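## Task

Using three rods of three different colours (not the turquoise one), lay out a straight end-to-end line whose total length equals the turquoise rod's 10 cm. Lengths by colour in cm: blue 1, magenta 2, grey 3, orange 4, lime 5, purple 6, red 7, green 8, pink 9, turquoise 10. Every rod in the line lies flat, and neighbouring ends touch or nearly touch. No second such line may exist, and each rod outside the line must sit at least one rod-width away from it. The arrangement must stay correct without the robot holding anything. At the end, open the gripper and withdraw it.

## Robot and tools

Robot: one UR3e arm on a table with a two-finger parallel gripper (50 mm maximum opening). It is a single arm, so every command row describes that one gripper.

Frame: all positions are in the scene frame, in metres. The origin lies on the table surface right under the arm base, +z is up, and +y is to the left when facing along +x. The base may be slightly tilted. The reported hand position can be a little off, more so at long reach. Orientation is a quaternion written w first (qw, qx, qy, qz), also in the scene frame. The fingers extend along the gripper's own +z axis and close along its x axis. end_effector_position is the point midway between the pads; fingertips extend 17.5 mm past it. A flat block protrudes about 9 cm toward the gripper's -y side and can hit things.

A row is 10 numbers: x, y, z (absolute target for the gripper point, metres), qw, qx, qy, qz (absolute target orientation), then position, force_limit, speed for the fingers, each in -1..1. position +1 = fully open, about -0.65 = pads meet, -1 = close until an object blocks them. force_limit maps -1/0/+1 to about 20/102/185 N per pad. speed maps -1/0/+1 to 20/85/150 mm/s of gap change. Resend the orientation you want in every row rather than copying a possibly drifted reported one.

Tools:
- execute_actions {"actions": [...], "pictures": bool}. An empty list just reports state (with pictures). One action: {"rows": [[10 numbers], ...], "steps": n} with up to 15 rows and up to 15 steps of 1/30 s each (default 15, minimum 12); each row lasts one step and the final row repeats. One wait: {"steps": n}, up to 300, counted from the previous result. A target more than 0.6 m from the last reported position along any gripper axis is refused and nothing is sent. Each step, the commanded pose is clipped to within 100 mm and 16 degrees of the measured one, so long motions need several calls; read the pose in the result before continuing. The last 12 steps of an action run after its result is returned.
- move {target: one row, speed: 0.002-0.5 m/s (default 0.25), stop_force: optional 5-24 N}. Straight-line path to the absolute target lasting 0.5-10 s; it does not avoid obstacles and the hand lags and may overshoot speed. Finger values are applied at the start. With stop_force and a very slow speed, the path halts when the wrist senses that much extra push along the line to the target, then backs up two steps and holds; not reliable if the move also rotates. Omit stop_force when lifting off something you press on. The result line says done, contact, off_target, moving, held or fault, with limits such as paced or held and the distance from target.
- wait {seconds: 0-10}: lets time pass with no new command.
- zoom_image {camera: "cam_high" or "cam_wrist", region: [x0, y0, x1, y1]} pixels, at most 504x504, origin top-left. cam_high is 672x504 fixed overhead; cam_wrist is 616x616 fisheye on the hand.
- read_manual {section: "licences"}: licence text only.
- finished_scene {scene: 1 or 2}: closes that scene irreversibly and reports success; the next scene's task follows. Answering without a tool call ends everything.

Results: state lists end_effector_position, end_effector_quat_wxyz, velocities, joint positions, Wrist force and Wrist torque in the gripper's axes (pressing into a surface gives a force pointing back into the arm; offsets up to ~3.5 N, noise ~1.4 N, saturation ~30 N; "no reading" at start is normal). "Hand target" shows where the controller is driving. "pose unreachable" or HELD means the clearance check altered or blocked a row. object_status: 0 moving, 1 blocked while opening, 2 blocked while closing (a grip), 3 reached commanded position or pads met (usually nothing held). Opening in mm ≈ (250 - position_measured) × 0.202. A changed position value (by 0.01 or more) is needed before new force_limit or speed apply; to loosen a grip, open first.

Hazards: the arm is stiff, so driving even slightly past a firm contact can cause a fault. Contact torque at a joint's load limit (pan/lift 50.7, elbow 26.3, wrists 8.46 N m) or 150 N external force freezes the arm for 10 s. Approach the table slowly, ideally with stop_force. Holding loads warms motors; MOTOR HOT appears at 70 °C and at 85 °C the arm brakes until cool. Occasional disturbances may tug a held rod or nudge loose ones. Never push or drop anything off the table. Rods should be set down gently, released (open the gripper), and the hand lifted away so nothing is held in place by the robot.

Each tool is called after "Request:" as name(argument=value, ...), one argument or row to a line, values as JSON.

## Session

Request:
execute_actions(
  actions=[],
)

Scene clock: 0.00 s of 5100.00 s.
end_effector_position=(+0.0083, -0.2706, +0.1391) position_measured=3 object_status=3 end_effector_quat_wxyz=(+0.029, +0.974, +0.220, -0.039) end_effector_velocity=(-0.000, +0.000, +0.000) end_effector_angular_velocity=(+0.001, +0.001, +0.000)
Joint positions: [-2.298 -1.579  1.967 -1.663 -1.255 -1.308]
Joint velocities: [ 0.    -0.001  0.     0.    -0.001 -0.   ]
Motor temperatures (°C, as the motors report them): [34 36 38 39 43 38]
Wrist force (N, on the end effector, along its own x y z axes, offset not removed): no reading
Wrist torque (N m, same axes, about the end effector's origin, offset not removed): no reading
Hand target: +0.008, -0.271, +0.139; +0.029, +0.974, +0.220, -0.039

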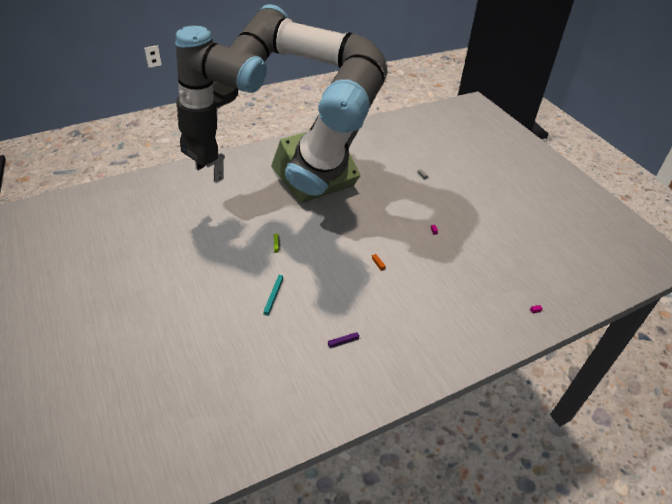

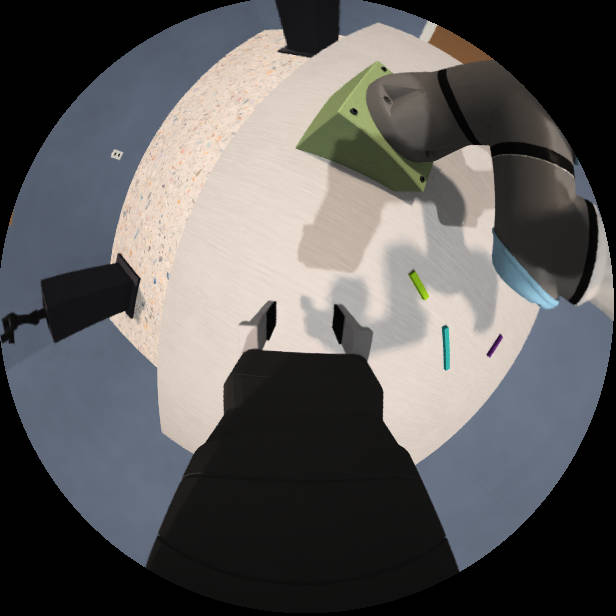

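Request:
zoom_image(
  camera="cam_high",
  region=[240,150,480,330],
)

Region (240, 150, 480, 330) of cam_high's 672x504 image, scaled by 2.100, with more detail than that image has; it fills the top 378 rows of this view, and the rest is white.

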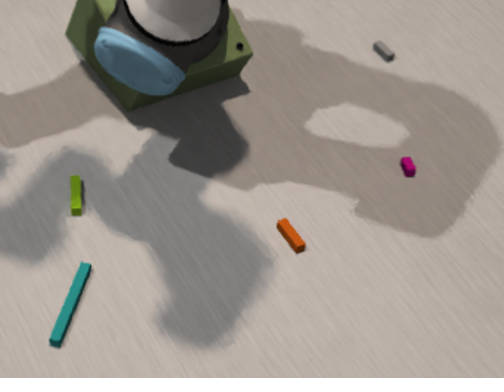

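Request:
move(
  target=[0.28,0.0,0.12,0,0.82,0.57,0,1,-0.5,0.5],
  speed=0.4,
)

Request:
move(
  target=[0.28,0.171,0.06,0,0.824,0.566,0,1,-0.5,0.5],
)

Scene clock: 3.30 s of 5100.00 s.
end_effector_position=(+0.0771, -0.1990, +0.1169) position_measured=3 object_status=3 end_effector_quat_wxyz=(-0.006, +0.946, +0.324, -0.013) end_effector_velocity=(+0.000, +0.000, -0.000) end_effector_angular_velocity=(+0.001, -0.001, -0.000)
Joint positions: [-2.273 -1.967  2.174 -1.41  -1.283 -1.522]
Joint velocities: [-0.    -0.     0.001  0.    -0.     0.   ]
Motor temperatures (°C, as the motors report them): [34 36 38 39 43 38]
Wrist force (N, on the end effector, along its own x y z axes, offset not removed): [-1.3 1.8 -1.6]
Wrist torque (N m, same axes, about the end effector's origin, offset not removed): [0.34 0.33 0.05]
Hand target: +0.077, -0.199, +0.117; -0.006, +0.946, +0.324, -0.013
Off the commanded pose: 0.284 m, 32 deg; position and orientation clipped at the last step of the last action.
Kept back: nothing.
move: held; limits=paced,held; held on 25 of 40 steps, including the last
pose unreachable: on one or more control steps of this call an arm could not follow its commanded pose, so it was not sent that pose on those steps. On the call's last step it was still not sent that pose. It may still have moved: this result reports where it is.
cause: the commanded pose would bring two parts of the arm too close to each other (its gripper and another part of the arm, with joints 3 (elbow) to 6 (wrist 3) between them).
camera_calibration (this result's frames):
cam_wrist: T_world_to_cam=[[0.758434, 0.651741, -0.00340839, 0.0669534], [0.637707, -0.741001, 0.21035, -0.204042], [0.134568, -0.16171, -0.97762, 0.217398], [0, 0, 0, 1]] pos_world=[0.050084, -0.159676, 0.255682]

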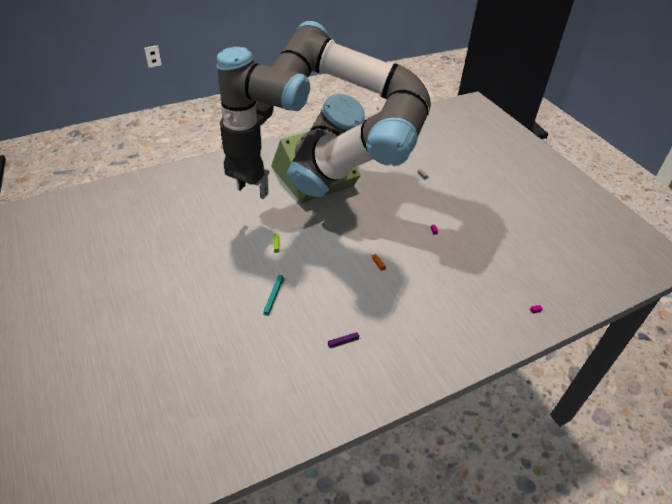

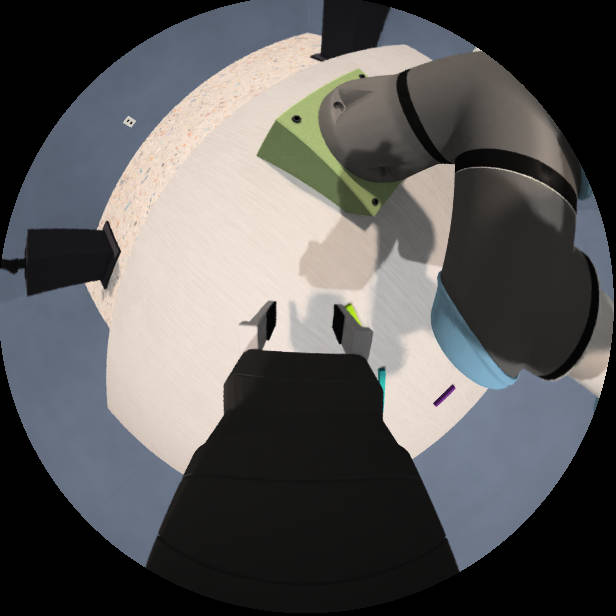

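Scene clock: 5.33 s of 5100.00 s.
end_effector_position=(+0.0777, -0.1981, +0.1167) position_measured=3 object_status=3 end_effector_quat_wxyz=(-0.006, +0.946, +0.324, -0.013) end_effector_velocity=(+0.000, +0.000, -0.000) end_effector_angular_velocity=(+0.002, -0.002, -0.001)
Joint positions: [-2.274 -1.973  2.177 -1.407 -1.283 -1.524]
Joint velocities: [ 0.     0.001 -0.     0.002 -0.     0.   ]
Motor temperatures (°C, as the motors report them): [34 36 38 39 43 38]
Wrist force (N, on the end effector, along its own x y z axes, offset not removed): [-0.2 1.2 -0.5]
Wrist torque (N m, same axes, about the end effector's origin, offset not removed): [0.22 -0.02 0.04]
Hand target: +0.078, -0.198, +0.117; -0.006, +0.946, +0.324, -0.013
Off the commanded pose: 0.425 m, 31 deg; position and orientation clipped at the last step of the last action.
Kept back: nothing.
move: held; limits=paced,held; held on 53 of 61 steps, including the last
pose unreachable: on one or more control steps of this call an arm could not follow its commanded pose, so it was not sent that pose on those steps. On the call's last step it was still not sent that pose. It may still have moved: this result reports where it is.
cause: the commanded pose would bring two parts of the arm too close to each other (its gripper and another part of the arm, with joints 3 (elbow) to 6 (wrist 3) between them).
camera_calibration (this result's frames):
cam_wrist: T_world_to_cam=[[0.757575, 0.65274, -0.0030957, 0.0661904], [0.638618, -0.740187, 0.21045, -0.203657], [0.135078, -0.161409, -0.9776, 0.217239], [0, 0, 0, 1]] pos_world=[0.0505709, -0.158885, 0.255438]

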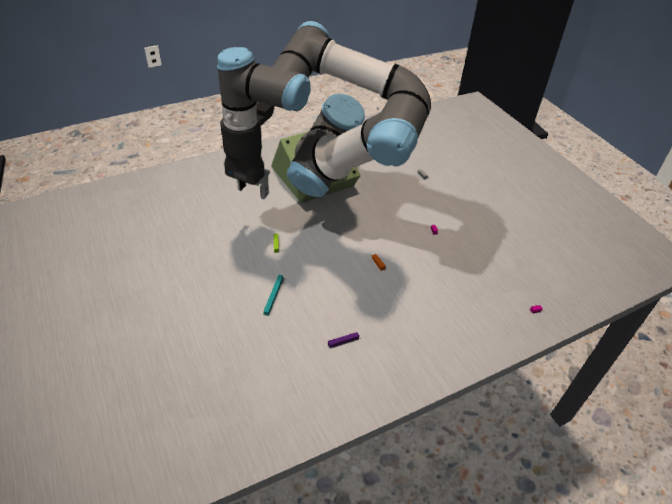

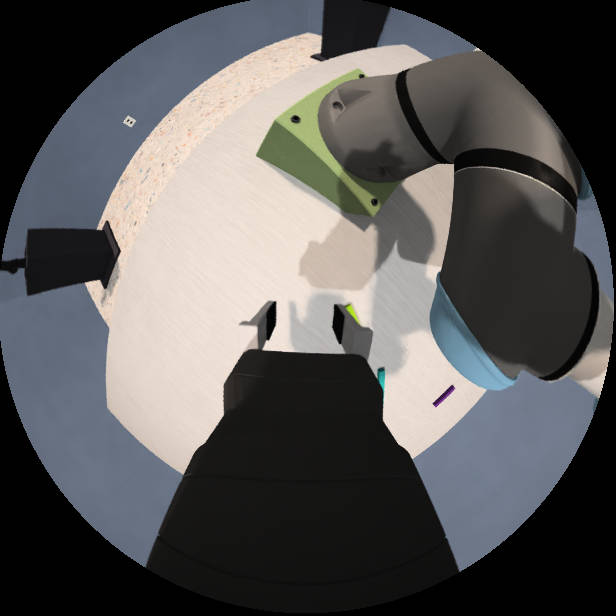

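Request:
move(
  target=[0.15,-0.33,0.1,0,0.95,-0.3,0,1,-0.5,0.5],
  speed=0.4,
)

Request:
move(
  target=[0.168,-0.174,0.06,0,0.552,-0.834,0,1,-0.5,0.5],
  speed=0.4,
)

Scene clock: 12.50 s of 5100.00 s.
end_effector_position=(+0.1491, -0.3272, +0.1010) position_measured=3 object_status=3 end_effector_quat_wxyz=(+0.040, +0.980, -0.190, +0.035) end_effector_velocity=(+0.001, -0.003, -0.001) end_effector_angular_velocity=(+0.059, +0.017, -0.193)
Joint positions: [-1.924 -1.457  1.839 -1.754 -1.059 -0.103]
Joint velocities: [ 0.035  0.055 -0.076  0.033 -0.046  0.217]
Motor temperatures (°C, as the motors report them): [34 36 38 39 43 38]
Wrist force (N, on the end effector, along its own x y z axes, offset not removed): [-2.1 2.0 0.4]
Wrist torque (N m, same axes, about the end effector's origin, offset not removed): [0.36 0.32 0.04]
Hand target: +0.149, -0.328, +0.101; +0.037, +0.978, -0.203, +0.032
Off the commanded pose: 0.003 m, 14 deg.
Kept back: nothing.
move: moving (no rest 5 s after the path's end); limits=paced
camera_calibration (this result's frames):
cam_wrist: T_world_to_cam=[[0.941916, -0.321647, 0.0966261, -0.260034], [-0.335722, -0.893894, 0.297059, -0.255253], [-0.00917461, -0.312244, -0.949958, 0.140815], [0, 0, 0, 1]] pos_world=[0.160528, -0.26784, 0.23472]

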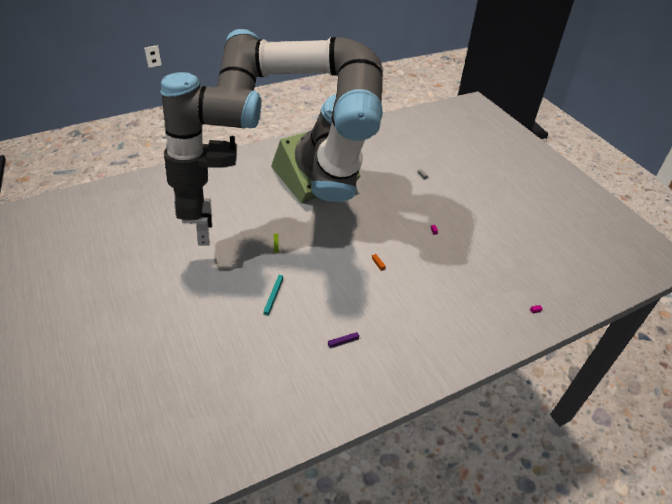

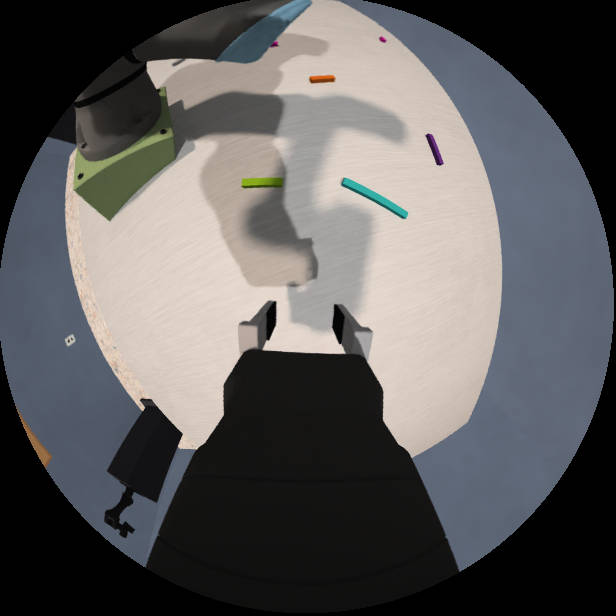

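Scene clock: 15.93 s of 5100.00 s.
end_effector_position=(+0.1657, -0.1918, +0.0620) position_measured=3 object_status=3 end_effector_quat_wxyz=(+0.010, -0.614, +0.789, +0.008) end_effector_velocity=(+0.001, -0.000, -0.000) end_effector_angular_velocity=(-0.000, -0.002, +0.000)
Joint positions: [-2.122 -2.156  2.397 -1.448 -1.221  1.093]
Joint velocities: [ 0.001 -0.     0.     0.001  0.002 -0.   ]
Motor temperatures (°C, as the motors report them): [34 36 38 39 43 38]
Wrist force (N, on the end effector, along its own x y z axes, offset not removed): [-1.5 1.9 0.0]
Wrist torque (N m, same axes, about the end effector's origin, offset not removed): [0.30 0.21 0.13]
Hand target: +0.166, -0.192, +0.062; +0.010, -0.614, +0.789, +0.008
Off the commanded pose: 0.018 m, 9 deg.
Kept back: nothing.
move: held; limits=held; held on 10 of 62 steps, including the last
pose unreachable: on one or more control steps of this call an arm could not follow its commanded pose, so it was not sent that pose on those steps. On the call's last step it was still not sent that pose. It may still have moved: this result reports where it is.
cause: the commanded pose would bring two parts of the arm too close to each other (its gripper and another part of the arm, with joints 3 (elbow) to 6 (wrist 3) between them).
camera_calibration (this result's frames):
cam_wrist: T_world_to_cam=[[-0.197308, -0.980303, -0.00871224, -0.159349], [-0.954248, 0.190012, 0.230881, 0.197435], [-0.224678, 0.0538684, -0.972943, 0.253511], [0, 0, 0, 1]] pos_world=[0.21392, -0.207382, 0.199679]

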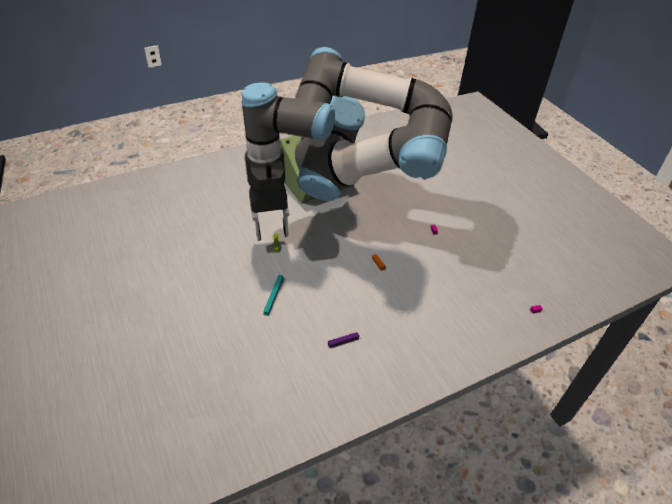

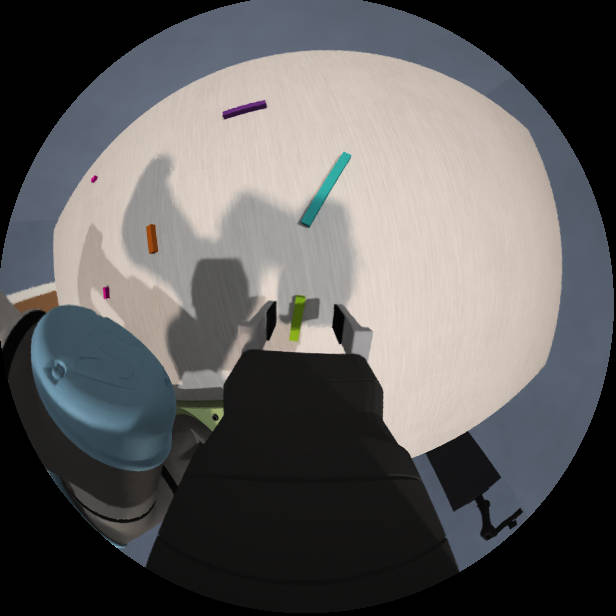

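Request:
move(
  target=[0.178,-0.192,0.024,0,-0.57,0.82,0,0.6,-0.5,0.5],
  speed=0.08,
)

Scene clock: 18.10 s of 5100.00 s.
end_effector_position=(+0.1780, -0.1919, +0.0241) position_measured=63 object_status=3 end_effector_quat_wxyz=(+0.000, -0.571, +0.821, -0.000) end_effector_velocity=(+0.001, -0.001, -0.002) end_effector_angular_velocity=(+0.002, +0.003, -0.003)
Joint positions: [-1.991 -2.153  2.555 -1.684 -1.167  1.342]
Joint velocities: [ 0.018  0.022  0.    -0.029  0.001  0.022]
Motor temperatures (°C, as the motors report them): [34 36 38 39 43 38]
Wrist force (N, on the end effector, along its own x y z axes, offset not removed): [-0.1 2.2 0.8]
Wrist torque (N m, same axes, about the end effector's origin, offset not removed): [0.43 -0.08 0.02]
Hand target: +0.178, -0.192, +0.024; -0.000, -0.571, +0.821, +0.000
Off the commanded pose: 0.000 m, 0 deg.
Kept back: nothing.
move: done
camera_calibration (this result's frames):
cam_wrist: T_world_to_cam=[[-0.300523, -0.953619, 0.017213, -0.134495], [-0.926973, 0.296279, 0.230087, 0.233463], [-0.224515, 0.0531903, -0.973018, 0.219321], [0, 0, 0, 1]] pos_world=[0.225236, -0.209093, 0.162002]

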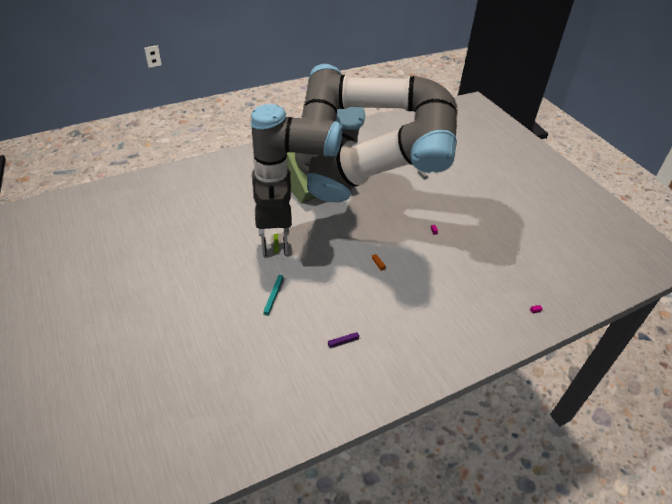

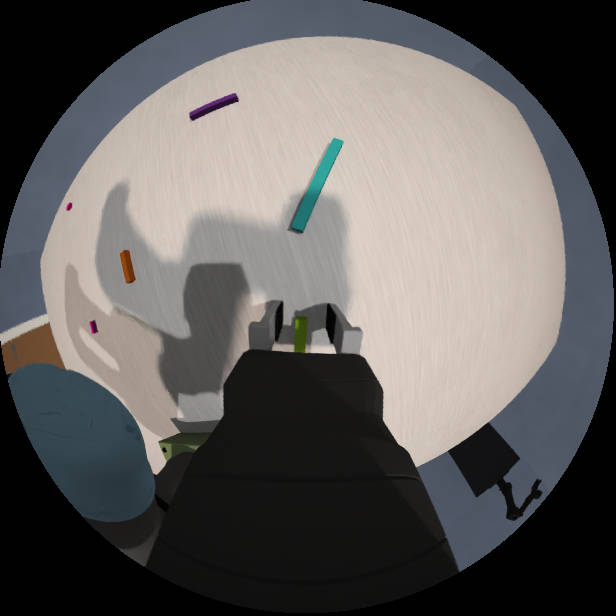

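Request:
move(
  target=[0.177,-0.189,0.021,0,-0.57,0.82,0,-1,-0.5,0.5],
  speed=0.05,
)

Request:
move(
  target=[0.2,-0.22,0.05,0,-0.57,0.82,0,-1,-0.5,0.5],
  speed=0.1,
)

Request:
move(
  target=[0.42,-0.1,0.06,0,-0.57,0.82,0,-1,-0.5,0.5],
)

Request:
move(
  target=[0.35,0.145,0.04,0,-0.57,0.82,0,-1,-0.5,0.5],
)

Scene clock: 19.73 s of 5100.00 s.
end_effector_position=(+0.1771, -0.1893, +0.0212) position_measured=210 object_status=2 end_effector_quat_wxyz=(-0.000, -0.571, +0.821, -0.000) end_effector_velocity=(+0.000, +0.001, -0.001) end_effector_angular_velocity=(+0.001, -0.002, -0.001)
Joint positions: [-1.996 -2.169  2.574 -1.686 -1.169  1.337]
Joint velocities: [-0.002 -0.006  0.006  0.004  0.001 -0.003]
Motor temperatures (°C, as the motors report them): [34 36 38 39 43 38]
Wrist force (N, on the end effector, along its own x y z axes, offset not removed): [0.9 -18.8 -30.0]
Wrist torque (N m, same axes, about the end effector's origin, offset not removed): [0.79 0.33 0.09]
Hand target: +0.177, -0.189, +0.021; +0.000, -0.571, +0.821, +0.000
Off the commanded pose: 0.000 m, 0 deg.
Kept back: nothing.
move: done
camera_calibration (this result's frames):
cam_wrist: T_world_to_cam=[[-0.300584, -0.953593, 0.0175769, -0.132243], [-0.926853, 0.296402, 0.230412, 0.232523], [-0.224929, 0.0529671, -0.972934, 0.216132], [0, 0, 0, 1]] pos_world=[0.224379, -0.206474, 0.15903]

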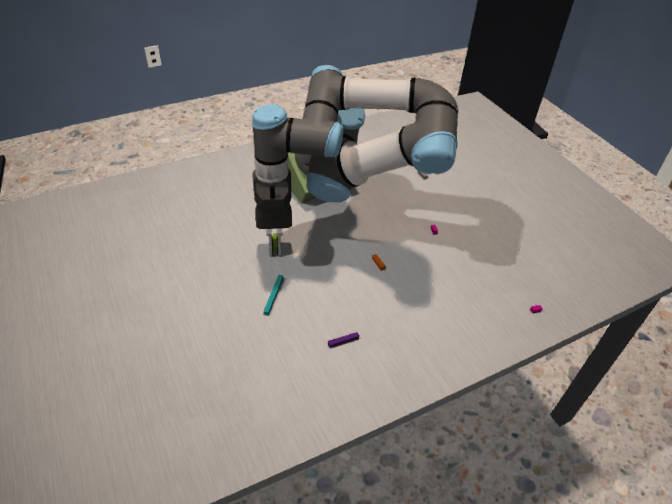

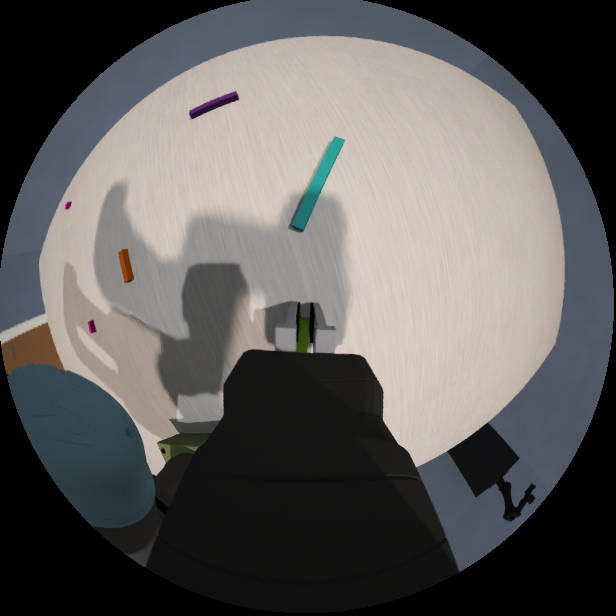

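Scene clock: 20.67 s of 5100.00 s.
end_effector_position=(+0.1999, -0.2199, +0.0498) position_measured=210 object_status=2 end_effector_quat_wxyz=(-0.000, -0.571, +0.821, -0.000) end_effector_velocity=(+0.000, -0.001, +0.001) end_effector_angular_velocity=(+0.002, +0.004, +0.001)
Joint positions: [-1.87  -1.995  2.35  -1.689 -1.136  1.471]
Joint velocities: [ 0.006  0.007 -0.013  0.003 -0.003  0.005]
Motor temperatures (°C, as the motors report them): [34 36 38 39 43 38]
Wrist force (N, on the end effector, along its own x y z axes, offset not removed): [-2.5 0.6 -0.5]
Wrist torque (N m, same axes, about the end effector's origin, offset not removed): [0.01 0.40 0.08]
Hand target: +0.200, -0.220, +0.050; -0.000, -0.571, +0.821, +0.000
Off the commanded pose: 0.000 m, 0 deg.
Kept back: nothing.
move: done
camera_calibration (this result's frames):
cam_wrist: T_world_to_cam=[[-0.300741, -0.953552, 0.0171588, -0.155057], [-0.926808, 0.296454, 0.230524, 0.256182], [-0.224903, 0.0534249, -0.972915, 0.250865], [0, 0, 0, 1]] pos_world=[0.24722, -0.237203, 0.187675]

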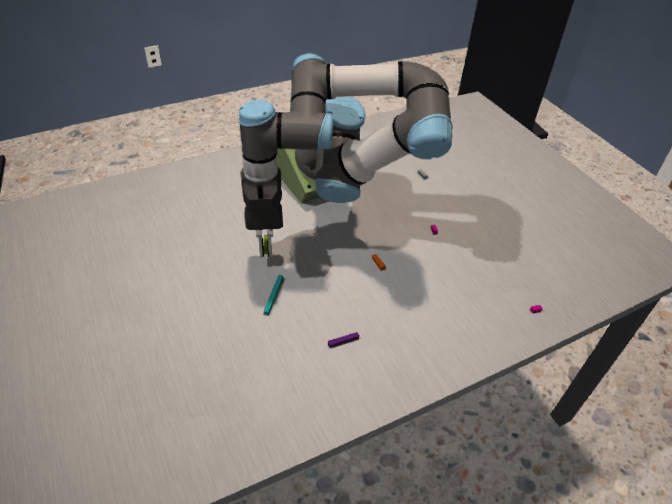

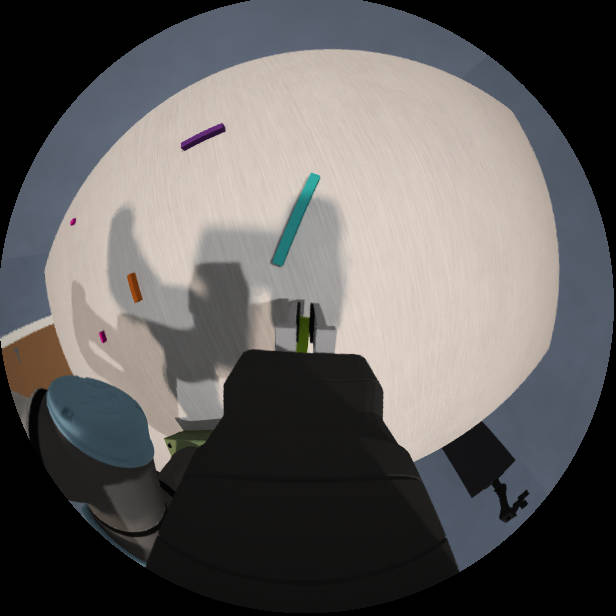

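Scene clock: 22.33 s of 5100.00 s.
end_effector_position=(+0.4195, -0.1000, +0.0600) position_measured=210 object_status=2 end_effector_quat_wxyz=(-0.000, -0.571, +0.821, -0.000) end_effector_velocity=(+0.001, -0.000, -0.000) end_effector_angular_velocity=(-0.003, +0.012, -0.002)
Joint positions: [-0.834 -1.875  1.932 -1.909 -1.162  2.618]
Joint velocities: [ 0.014  0.014 -0.018  0.004 -0.015  0.015]
Motor temperatures (°C, as the motors report them): [34 36 38 39 43 38]
Wrist force (N, on the end effector, along its own x y z axes, offset not removed): [-0.9 1.3 -0.1]
Wrist torque (N m, same axes, about the end effector's origin, offset not removed): [0.20 0.12 0.12]
Hand target: +0.420, -0.100, +0.060; -0.001, -0.571, +0.821, +0.000
Off the commanded pose: 0.000 m, 0 deg.
Kept back: nothing.
move: done
camera_calibration (this result's frames):
cam_wrist: T_world_to_cam=[[-0.300471, -0.953636, 0.0171793, 0.0250766], [-0.926858, 0.296189, 0.230663, 0.421801], [-0.225057, 0.0533847, -0.972882, 0.303799], [0, 0, 0, 1]] pos_world=[0.466857, -0.117237, 0.197836]

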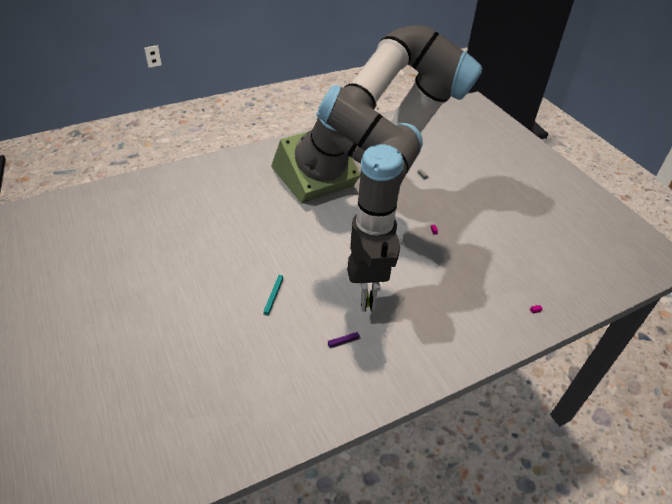

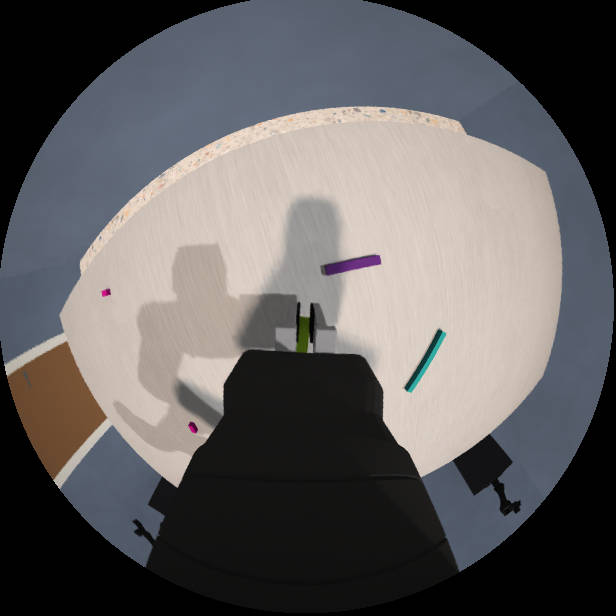

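Scene clock: 24.03 s of 5100.00 s.
end_effector_position=(+0.3497, +0.1447, +0.0402) position_measured=210 object_status=2 end_effector_quat_wxyz=(-0.000, -0.571, +0.821, -0.000) end_effector_velocity=(-0.000, +0.000, -0.000) end_effector_angular_velocity=(-0.011, +0.003, -0.002)
Joint positions: [ 0.175 -1.928  2.25  -2.385 -1.574  3.566]
Joint velocities: [ 0.017  0.014 -0.011  0.001 -0.019  0.017]
Motor temperatures (°C, as the motors report them): [34 36 38 39 43 38]
Wrist force (N, on the end effector, along its own x y z axes, offset not removed): [-1.0 2.5 0.3]
Wrist torque (N m, same axes, about the end effector's origin, offset not removed): [0.45 0.10 0.10]
Hand target: +0.350, +0.145, +0.040; -0.000, -0.571, +0.821, -0.000
Off the commanded pose: 0.000 m, 0 deg.
Kept back: nothing.
move: done
camera_calibration (this result's frames):
cam_wrist: T_world_to_cam=[[-0.300051, -0.953771, 0.0170102, 0.237657], [-0.927005, 0.295744, 0.230643, 0.289267], [-0.225012, 0.0534363, -0.97289, 0.255716], [0, 0, 0, 1]] pos_world=[0.397001, 0.127457, 0.178024]

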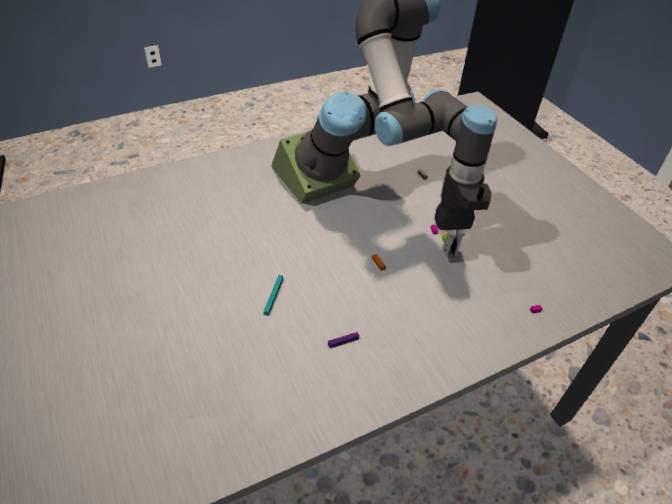

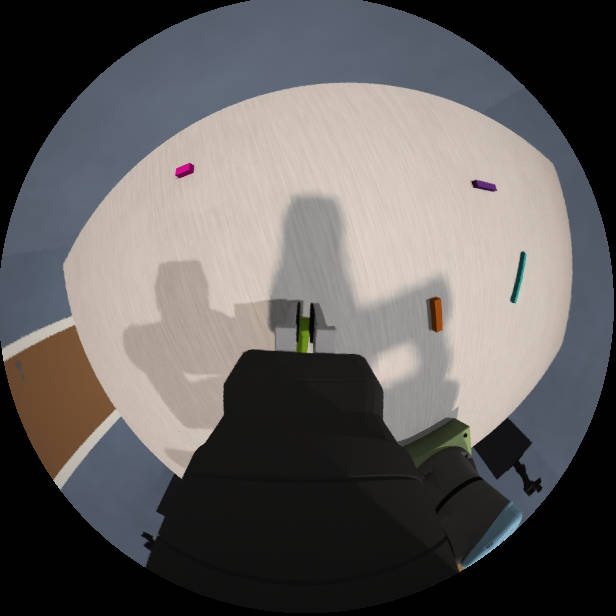

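Request:
move(
  target=[0.335,0.14,0.03,0,-0.57,0.82,0,-1,-0.5,0.5],
  speed=0.05,
)

Request:
move(
  target=[0.335,0.14,0.012,0,-0.57,0.82,0,-1,-0.5,0.5],
  speed=0.004,
  stop_force=6,
)

Scene clock: 25.50 s of 5100.00 s.
end_effector_position=(+0.3351, +0.1400, +0.0301) position_measured=210 object_status=2 end_effector_quat_wxyz=(-0.000, -0.571, +0.821, +0.000) end_effector_velocity=(-0.002, -0.001, -0.001) end_effector_angular_velocity=(-0.000, -0.001, +0.000)
Joint positions: [ 0.155 -1.953  2.344 -2.453 -1.564  3.549]
Joint velocities: [-0.003 -0.003  0.012 -0.01   0.001 -0.003]
Motor temperatures (°C, as the motors report them): [34 36 38 39 43 38]
Wrist force (N, on the end effector, along its own x y z axes, offset not removed): [0.3 0.2 -0.1]
Wrist torque (N m, same axes, about the end effector's origin, offset not removed): [0.12 0.05 -0.05]
Hand target: +0.335, +0.140, +0.030; -0.000, -0.571, +0.821, +0.000
Off the commanded pose: 0.000 m, 0 deg.
Kept back: nothing.
move: done
camera_calibration (this result's frames):
cam_wrist: T_world_to_cam=[[-0.300747, -0.953552, 0.0170247, 0.229211], [-0.926759, 0.296417, 0.230769, 0.279306], [-0.225097, 0.0536253, -0.97286, 0.242881], [0, 0, 0, 1]] pos_world=[0.382455, 0.12275, 0.167932]

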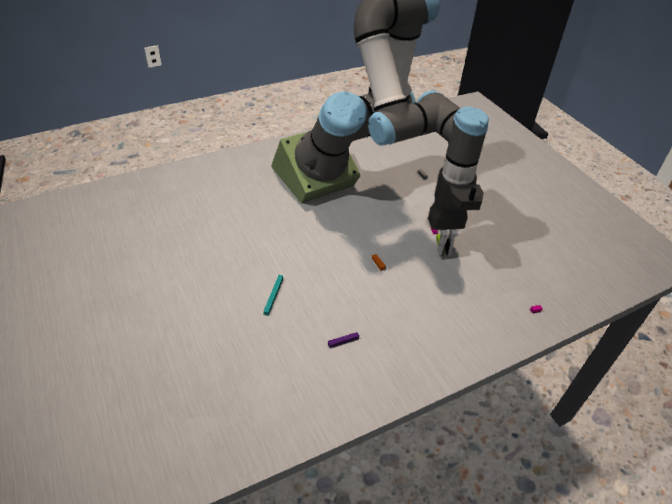

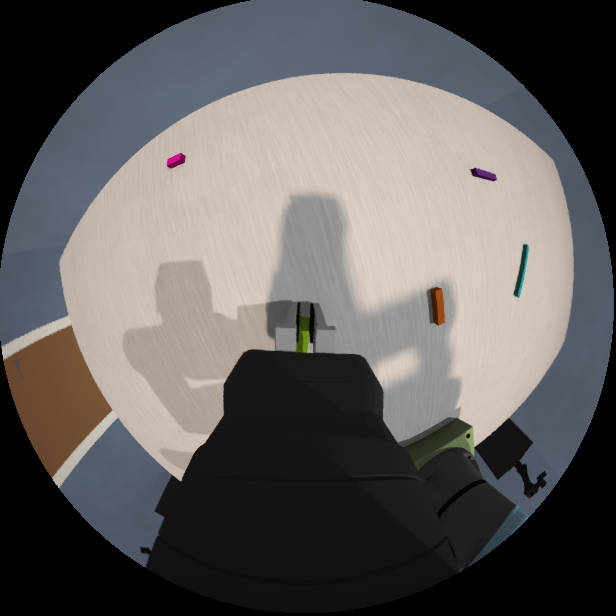

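Scene clock: 27.67 s of 5100.00 s.
end_effector_position=(+0.3350, +0.1400, +0.0229) position_measured=210 object_status=2 end_effector_quat_wxyz=(-0.000, -0.571, +0.821, +0.000) end_effector_velocity=(-0.002, -0.000, -0.000) end_effector_angular_velocity=(-0.000, +0.007, -0.001)
Joint positions: [ 0.155 -1.921  2.359 -2.5   -1.564  3.549]
Joint velocities: [-0.001 -0.003 -0.001  0.011  0.     0.   ]
Motor temperatures (°C, as the motors report them): [34 36 38 39 43 38]
Wrist force (N, on the end effector, along its own x y z axes, offset not removed): [-4.3 0.3 -10.0]
Wrist torque (N m, same axes, about the end effector's origin, offset not removed): [0.09 0.39 0.15]
Hand target: +0.335, +0.140, +0.023; -0.000, -0.571, +0.821, +0.000
Off the commanded pose: 0.011 m, 0 deg.
Kept back: nothing.
move: contact
camera_calibration (this result's frames):
cam_wrist: T_world_to_cam=[[-0.300675, -0.953574, 0.0170453, 0.229269], [-0.926729, 0.296339, 0.230991, 0.280825], [-0.225318, 0.0536567, -0.972807, 0.235863], [0, 0, 0, 1]] pos_world=[0.382328, 0.12275, 0.160674]

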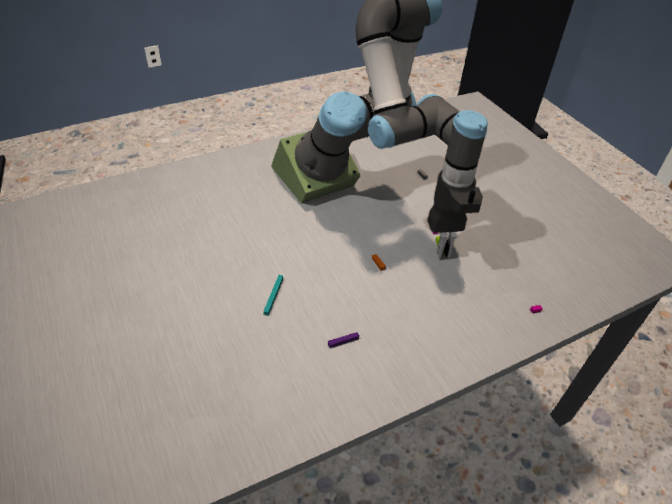

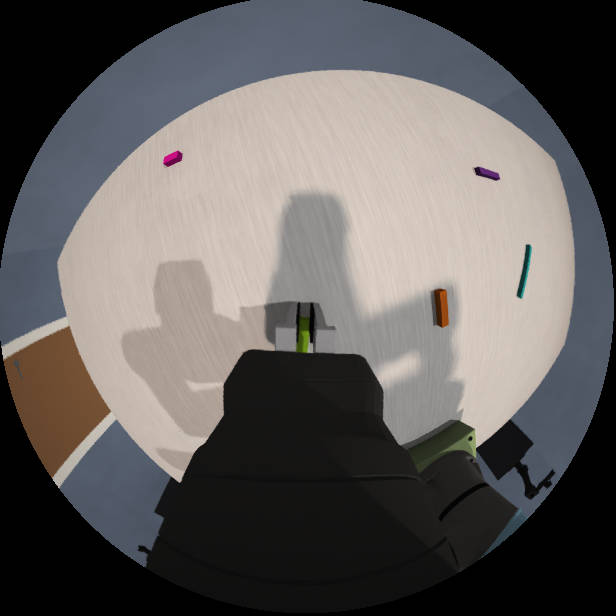

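Release, slide back along the line (u=(0.937,-0.348)) with open fingers.

Request:
move(
  target=[0.335,0.14,0.0245,0,-0.57,0.82,0,0.6,-0.5,0.5],
  speed=0.05,
)

Request:
move(
  target=[0.27,0.164,0.04,0,-0.57,0.82,0,0.6,-0.5,0.5],
  speed=0.1,
)

Request:
zoom_image(
  camera="cam_wrist",
  region=[230,210,390,370],
)

Scene clock: 29.10 s of 5100.00 s.
end_effector_position=(+0.3350, +0.1400, +0.0245) position_measured=63 object_status=3 end_effector_quat_wxyz=(-0.000, -0.571, +0.821, -0.000) end_effector_velocity=(+0.000, -0.000, +0.001) end_effector_angular_velocity=(-0.001, -0.001, +0.000)
Joint positions: [ 0.155 -1.928  2.356 -2.49  -1.564  3.549]
Joint velocities: [-0.    -0.002 -0.001  0.002 -0.001 -0.   ]
Motor temperatures (°C, as the motors report them): [34 36 38 39 43 38]
Wrist force (N, on the end effector, along its own x y z axes, offset not removed): [-0.9 1.3 -0.4]
Wrist torque (N m, same axes, about the end effector's origin, offset not removed): [0.19 0.19 0.11]
Hand target: +0.335, +0.140, +0.024; +0.000, -0.571, +0.821, -0.000
Off the commanded pose: 0.000 m, 0 deg.
Kept back: nothing.
move: done
camera_calibration (this result's frames):
cam_wrist: T_world_to_cam=[[-0.300732, -0.953556, 0.0170679, 0.229189], [-0.926796, 0.296421, 0.230617, 0.280528], [-0.224966, 0.0535357, -0.972895, 0.237337], [0, 0, 0, 1]] pos_world=[0.38231, 0.122684, 0.162297]

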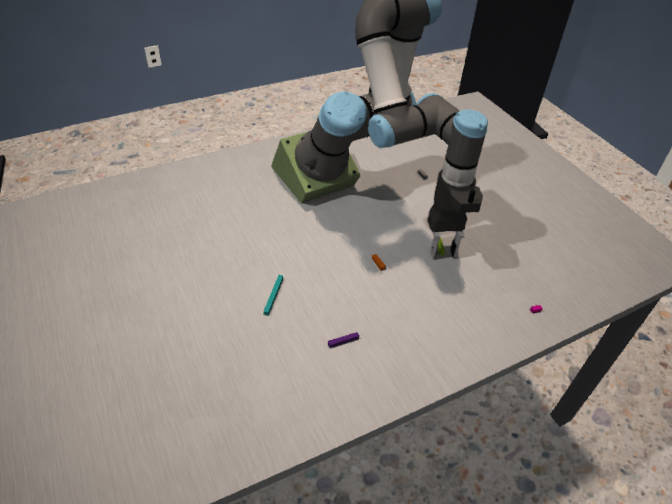

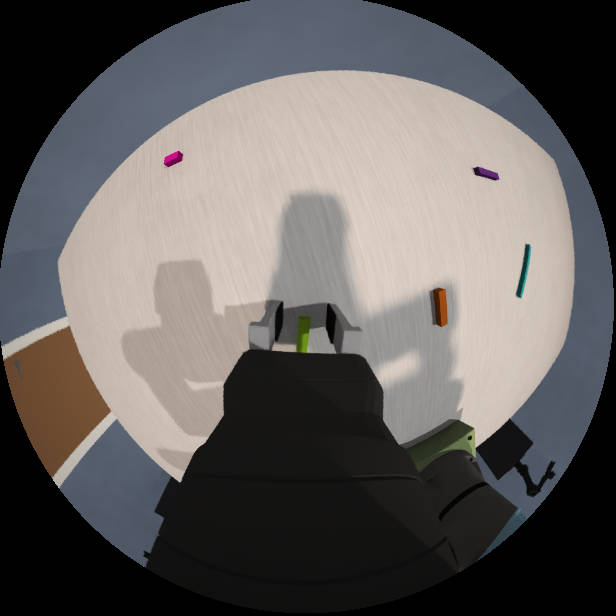

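Scene clock: 30.27 s of 5100.00 s.
end_effector_position=(+0.2702, +0.1638, +0.0399) position_measured=63 object_status=3 end_effector_quat_wxyz=(+0.000, -0.571, +0.821, -0.000) end_effector_velocity=(-0.001, +0.001, +0.001) end_effector_angular_velocity=(-0.001, -0.002, -0.000)
Joint positions: [ 0.354 -2.087  2.512 -2.479 -1.658  3.725]
Joint velocities: [ 0.01  -0.004  0.002  0.001 -0.006  0.009]
Motor temperatures (°C, as the motors report them): [34 36 38 39 43 38]
Wrist force (N, on the end effector, along its own x y z axes, offset not removed): [-0.7 1.4 -0.5]
Wrist torque (N m, same axes, about the end effector's origin, offset not removed): [0.29 0.08 0.00]
Hand target: +0.270, +0.164, +0.040; -0.000, -0.571, +0.821, -0.000
Off the commanded pose: 0.000 m, 0 deg.
Kept back: nothing.
move: done
camera_calibration (this result's frames):
cam_wrist: T_world_to_cam=[[-0.300582, -0.953605, 0.0169902, 0.232139], [-0.926851, 0.296258, 0.230605, 0.209827], [-0.224939, 0.0535684, -0.972899, 0.236517], [0, 0, 0, 1]] pos_world=[0.317457, 0.146536, 0.177776]

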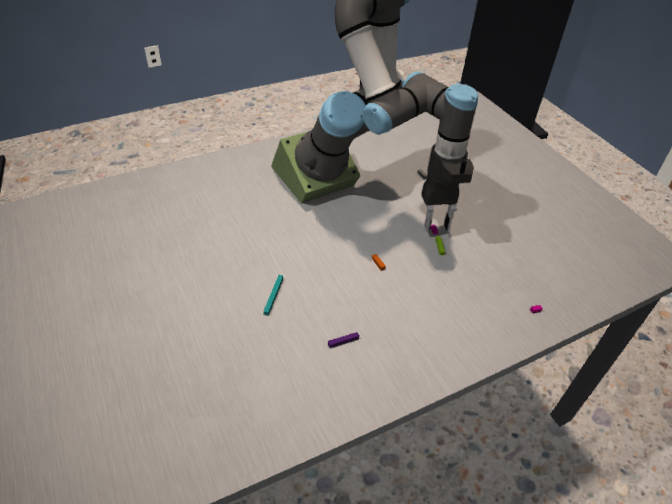

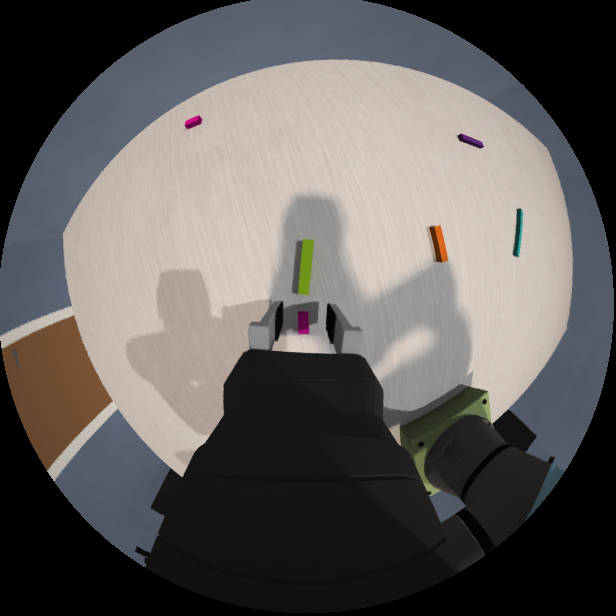

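Region (230, 210, 390, 370) of cam_wrist's 616x616 image, scaled by 3.150, with more detail than that image has.

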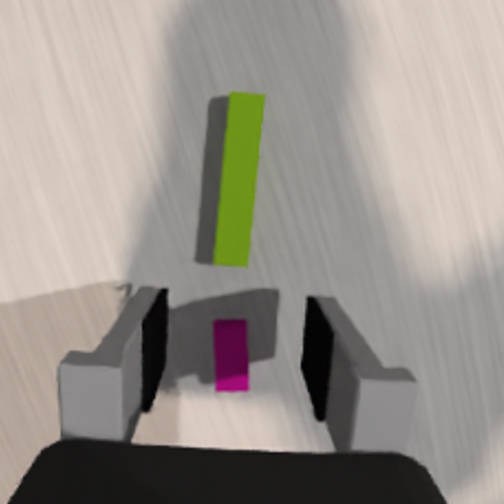

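Request:
move(
  target=[0.085,0.262,0.045,0,-0.707,0.707,0,0.8,-0.5,0.5],
)

Scene clock: 32.33 s of 5100.00 s.
end_effector_position=(+0.0852, +0.2615, +0.0451) position_measured=32 object_status=3 end_effector_quat_wxyz=(-0.000, +0.707, -0.707, -0.000) end_effector_velocity=(-0.001, +0.001, -0.000) end_effector_angular_velocity=(-0.011, -0.006, -0.002)
Joint positions: [ 1.361 -1.486  2.459 -2.74  -2.025  4.352]
Joint velocities: [ 0.015  0.018 -0.022  0.02  -0.012  0.022]
Motor temperatures (°C, as the motors report them): [34 36 38 39 43 38]
Wrist force (N, on the end effector, along its own x y z axes, offset not removed): [0.6 0.0 -1.4]
Wrist torque (N m, same axes, about the end effector's origin, offset not removed): [-0.08 -0.15 0.00]
Hand target: +0.085, +0.262, +0.045; -0.000, +0.707, -0.707, +0.001
Off the commanded pose: 0.001 m, 0 deg.
Kept back: nothing.
move: done
camera_calibration (this result's frames):
cam_wrist: T_world_to_cam=[[0.0509604, -0.998567, 0.0163371, 0.251427], [-0.972058, -0.045841, 0.23022, 0.101569], [-0.229141, -0.0276127, -0.973001, 0.216322], [0, 0, 0, 1]] pos_world=[0.135486, 0.261696, 0.182991]

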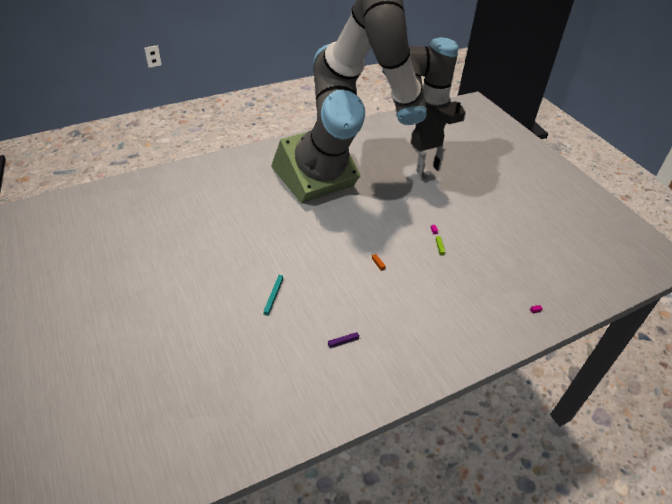

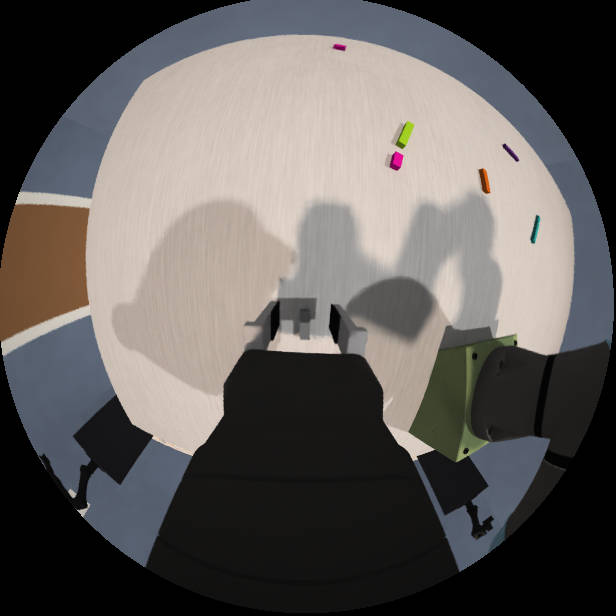

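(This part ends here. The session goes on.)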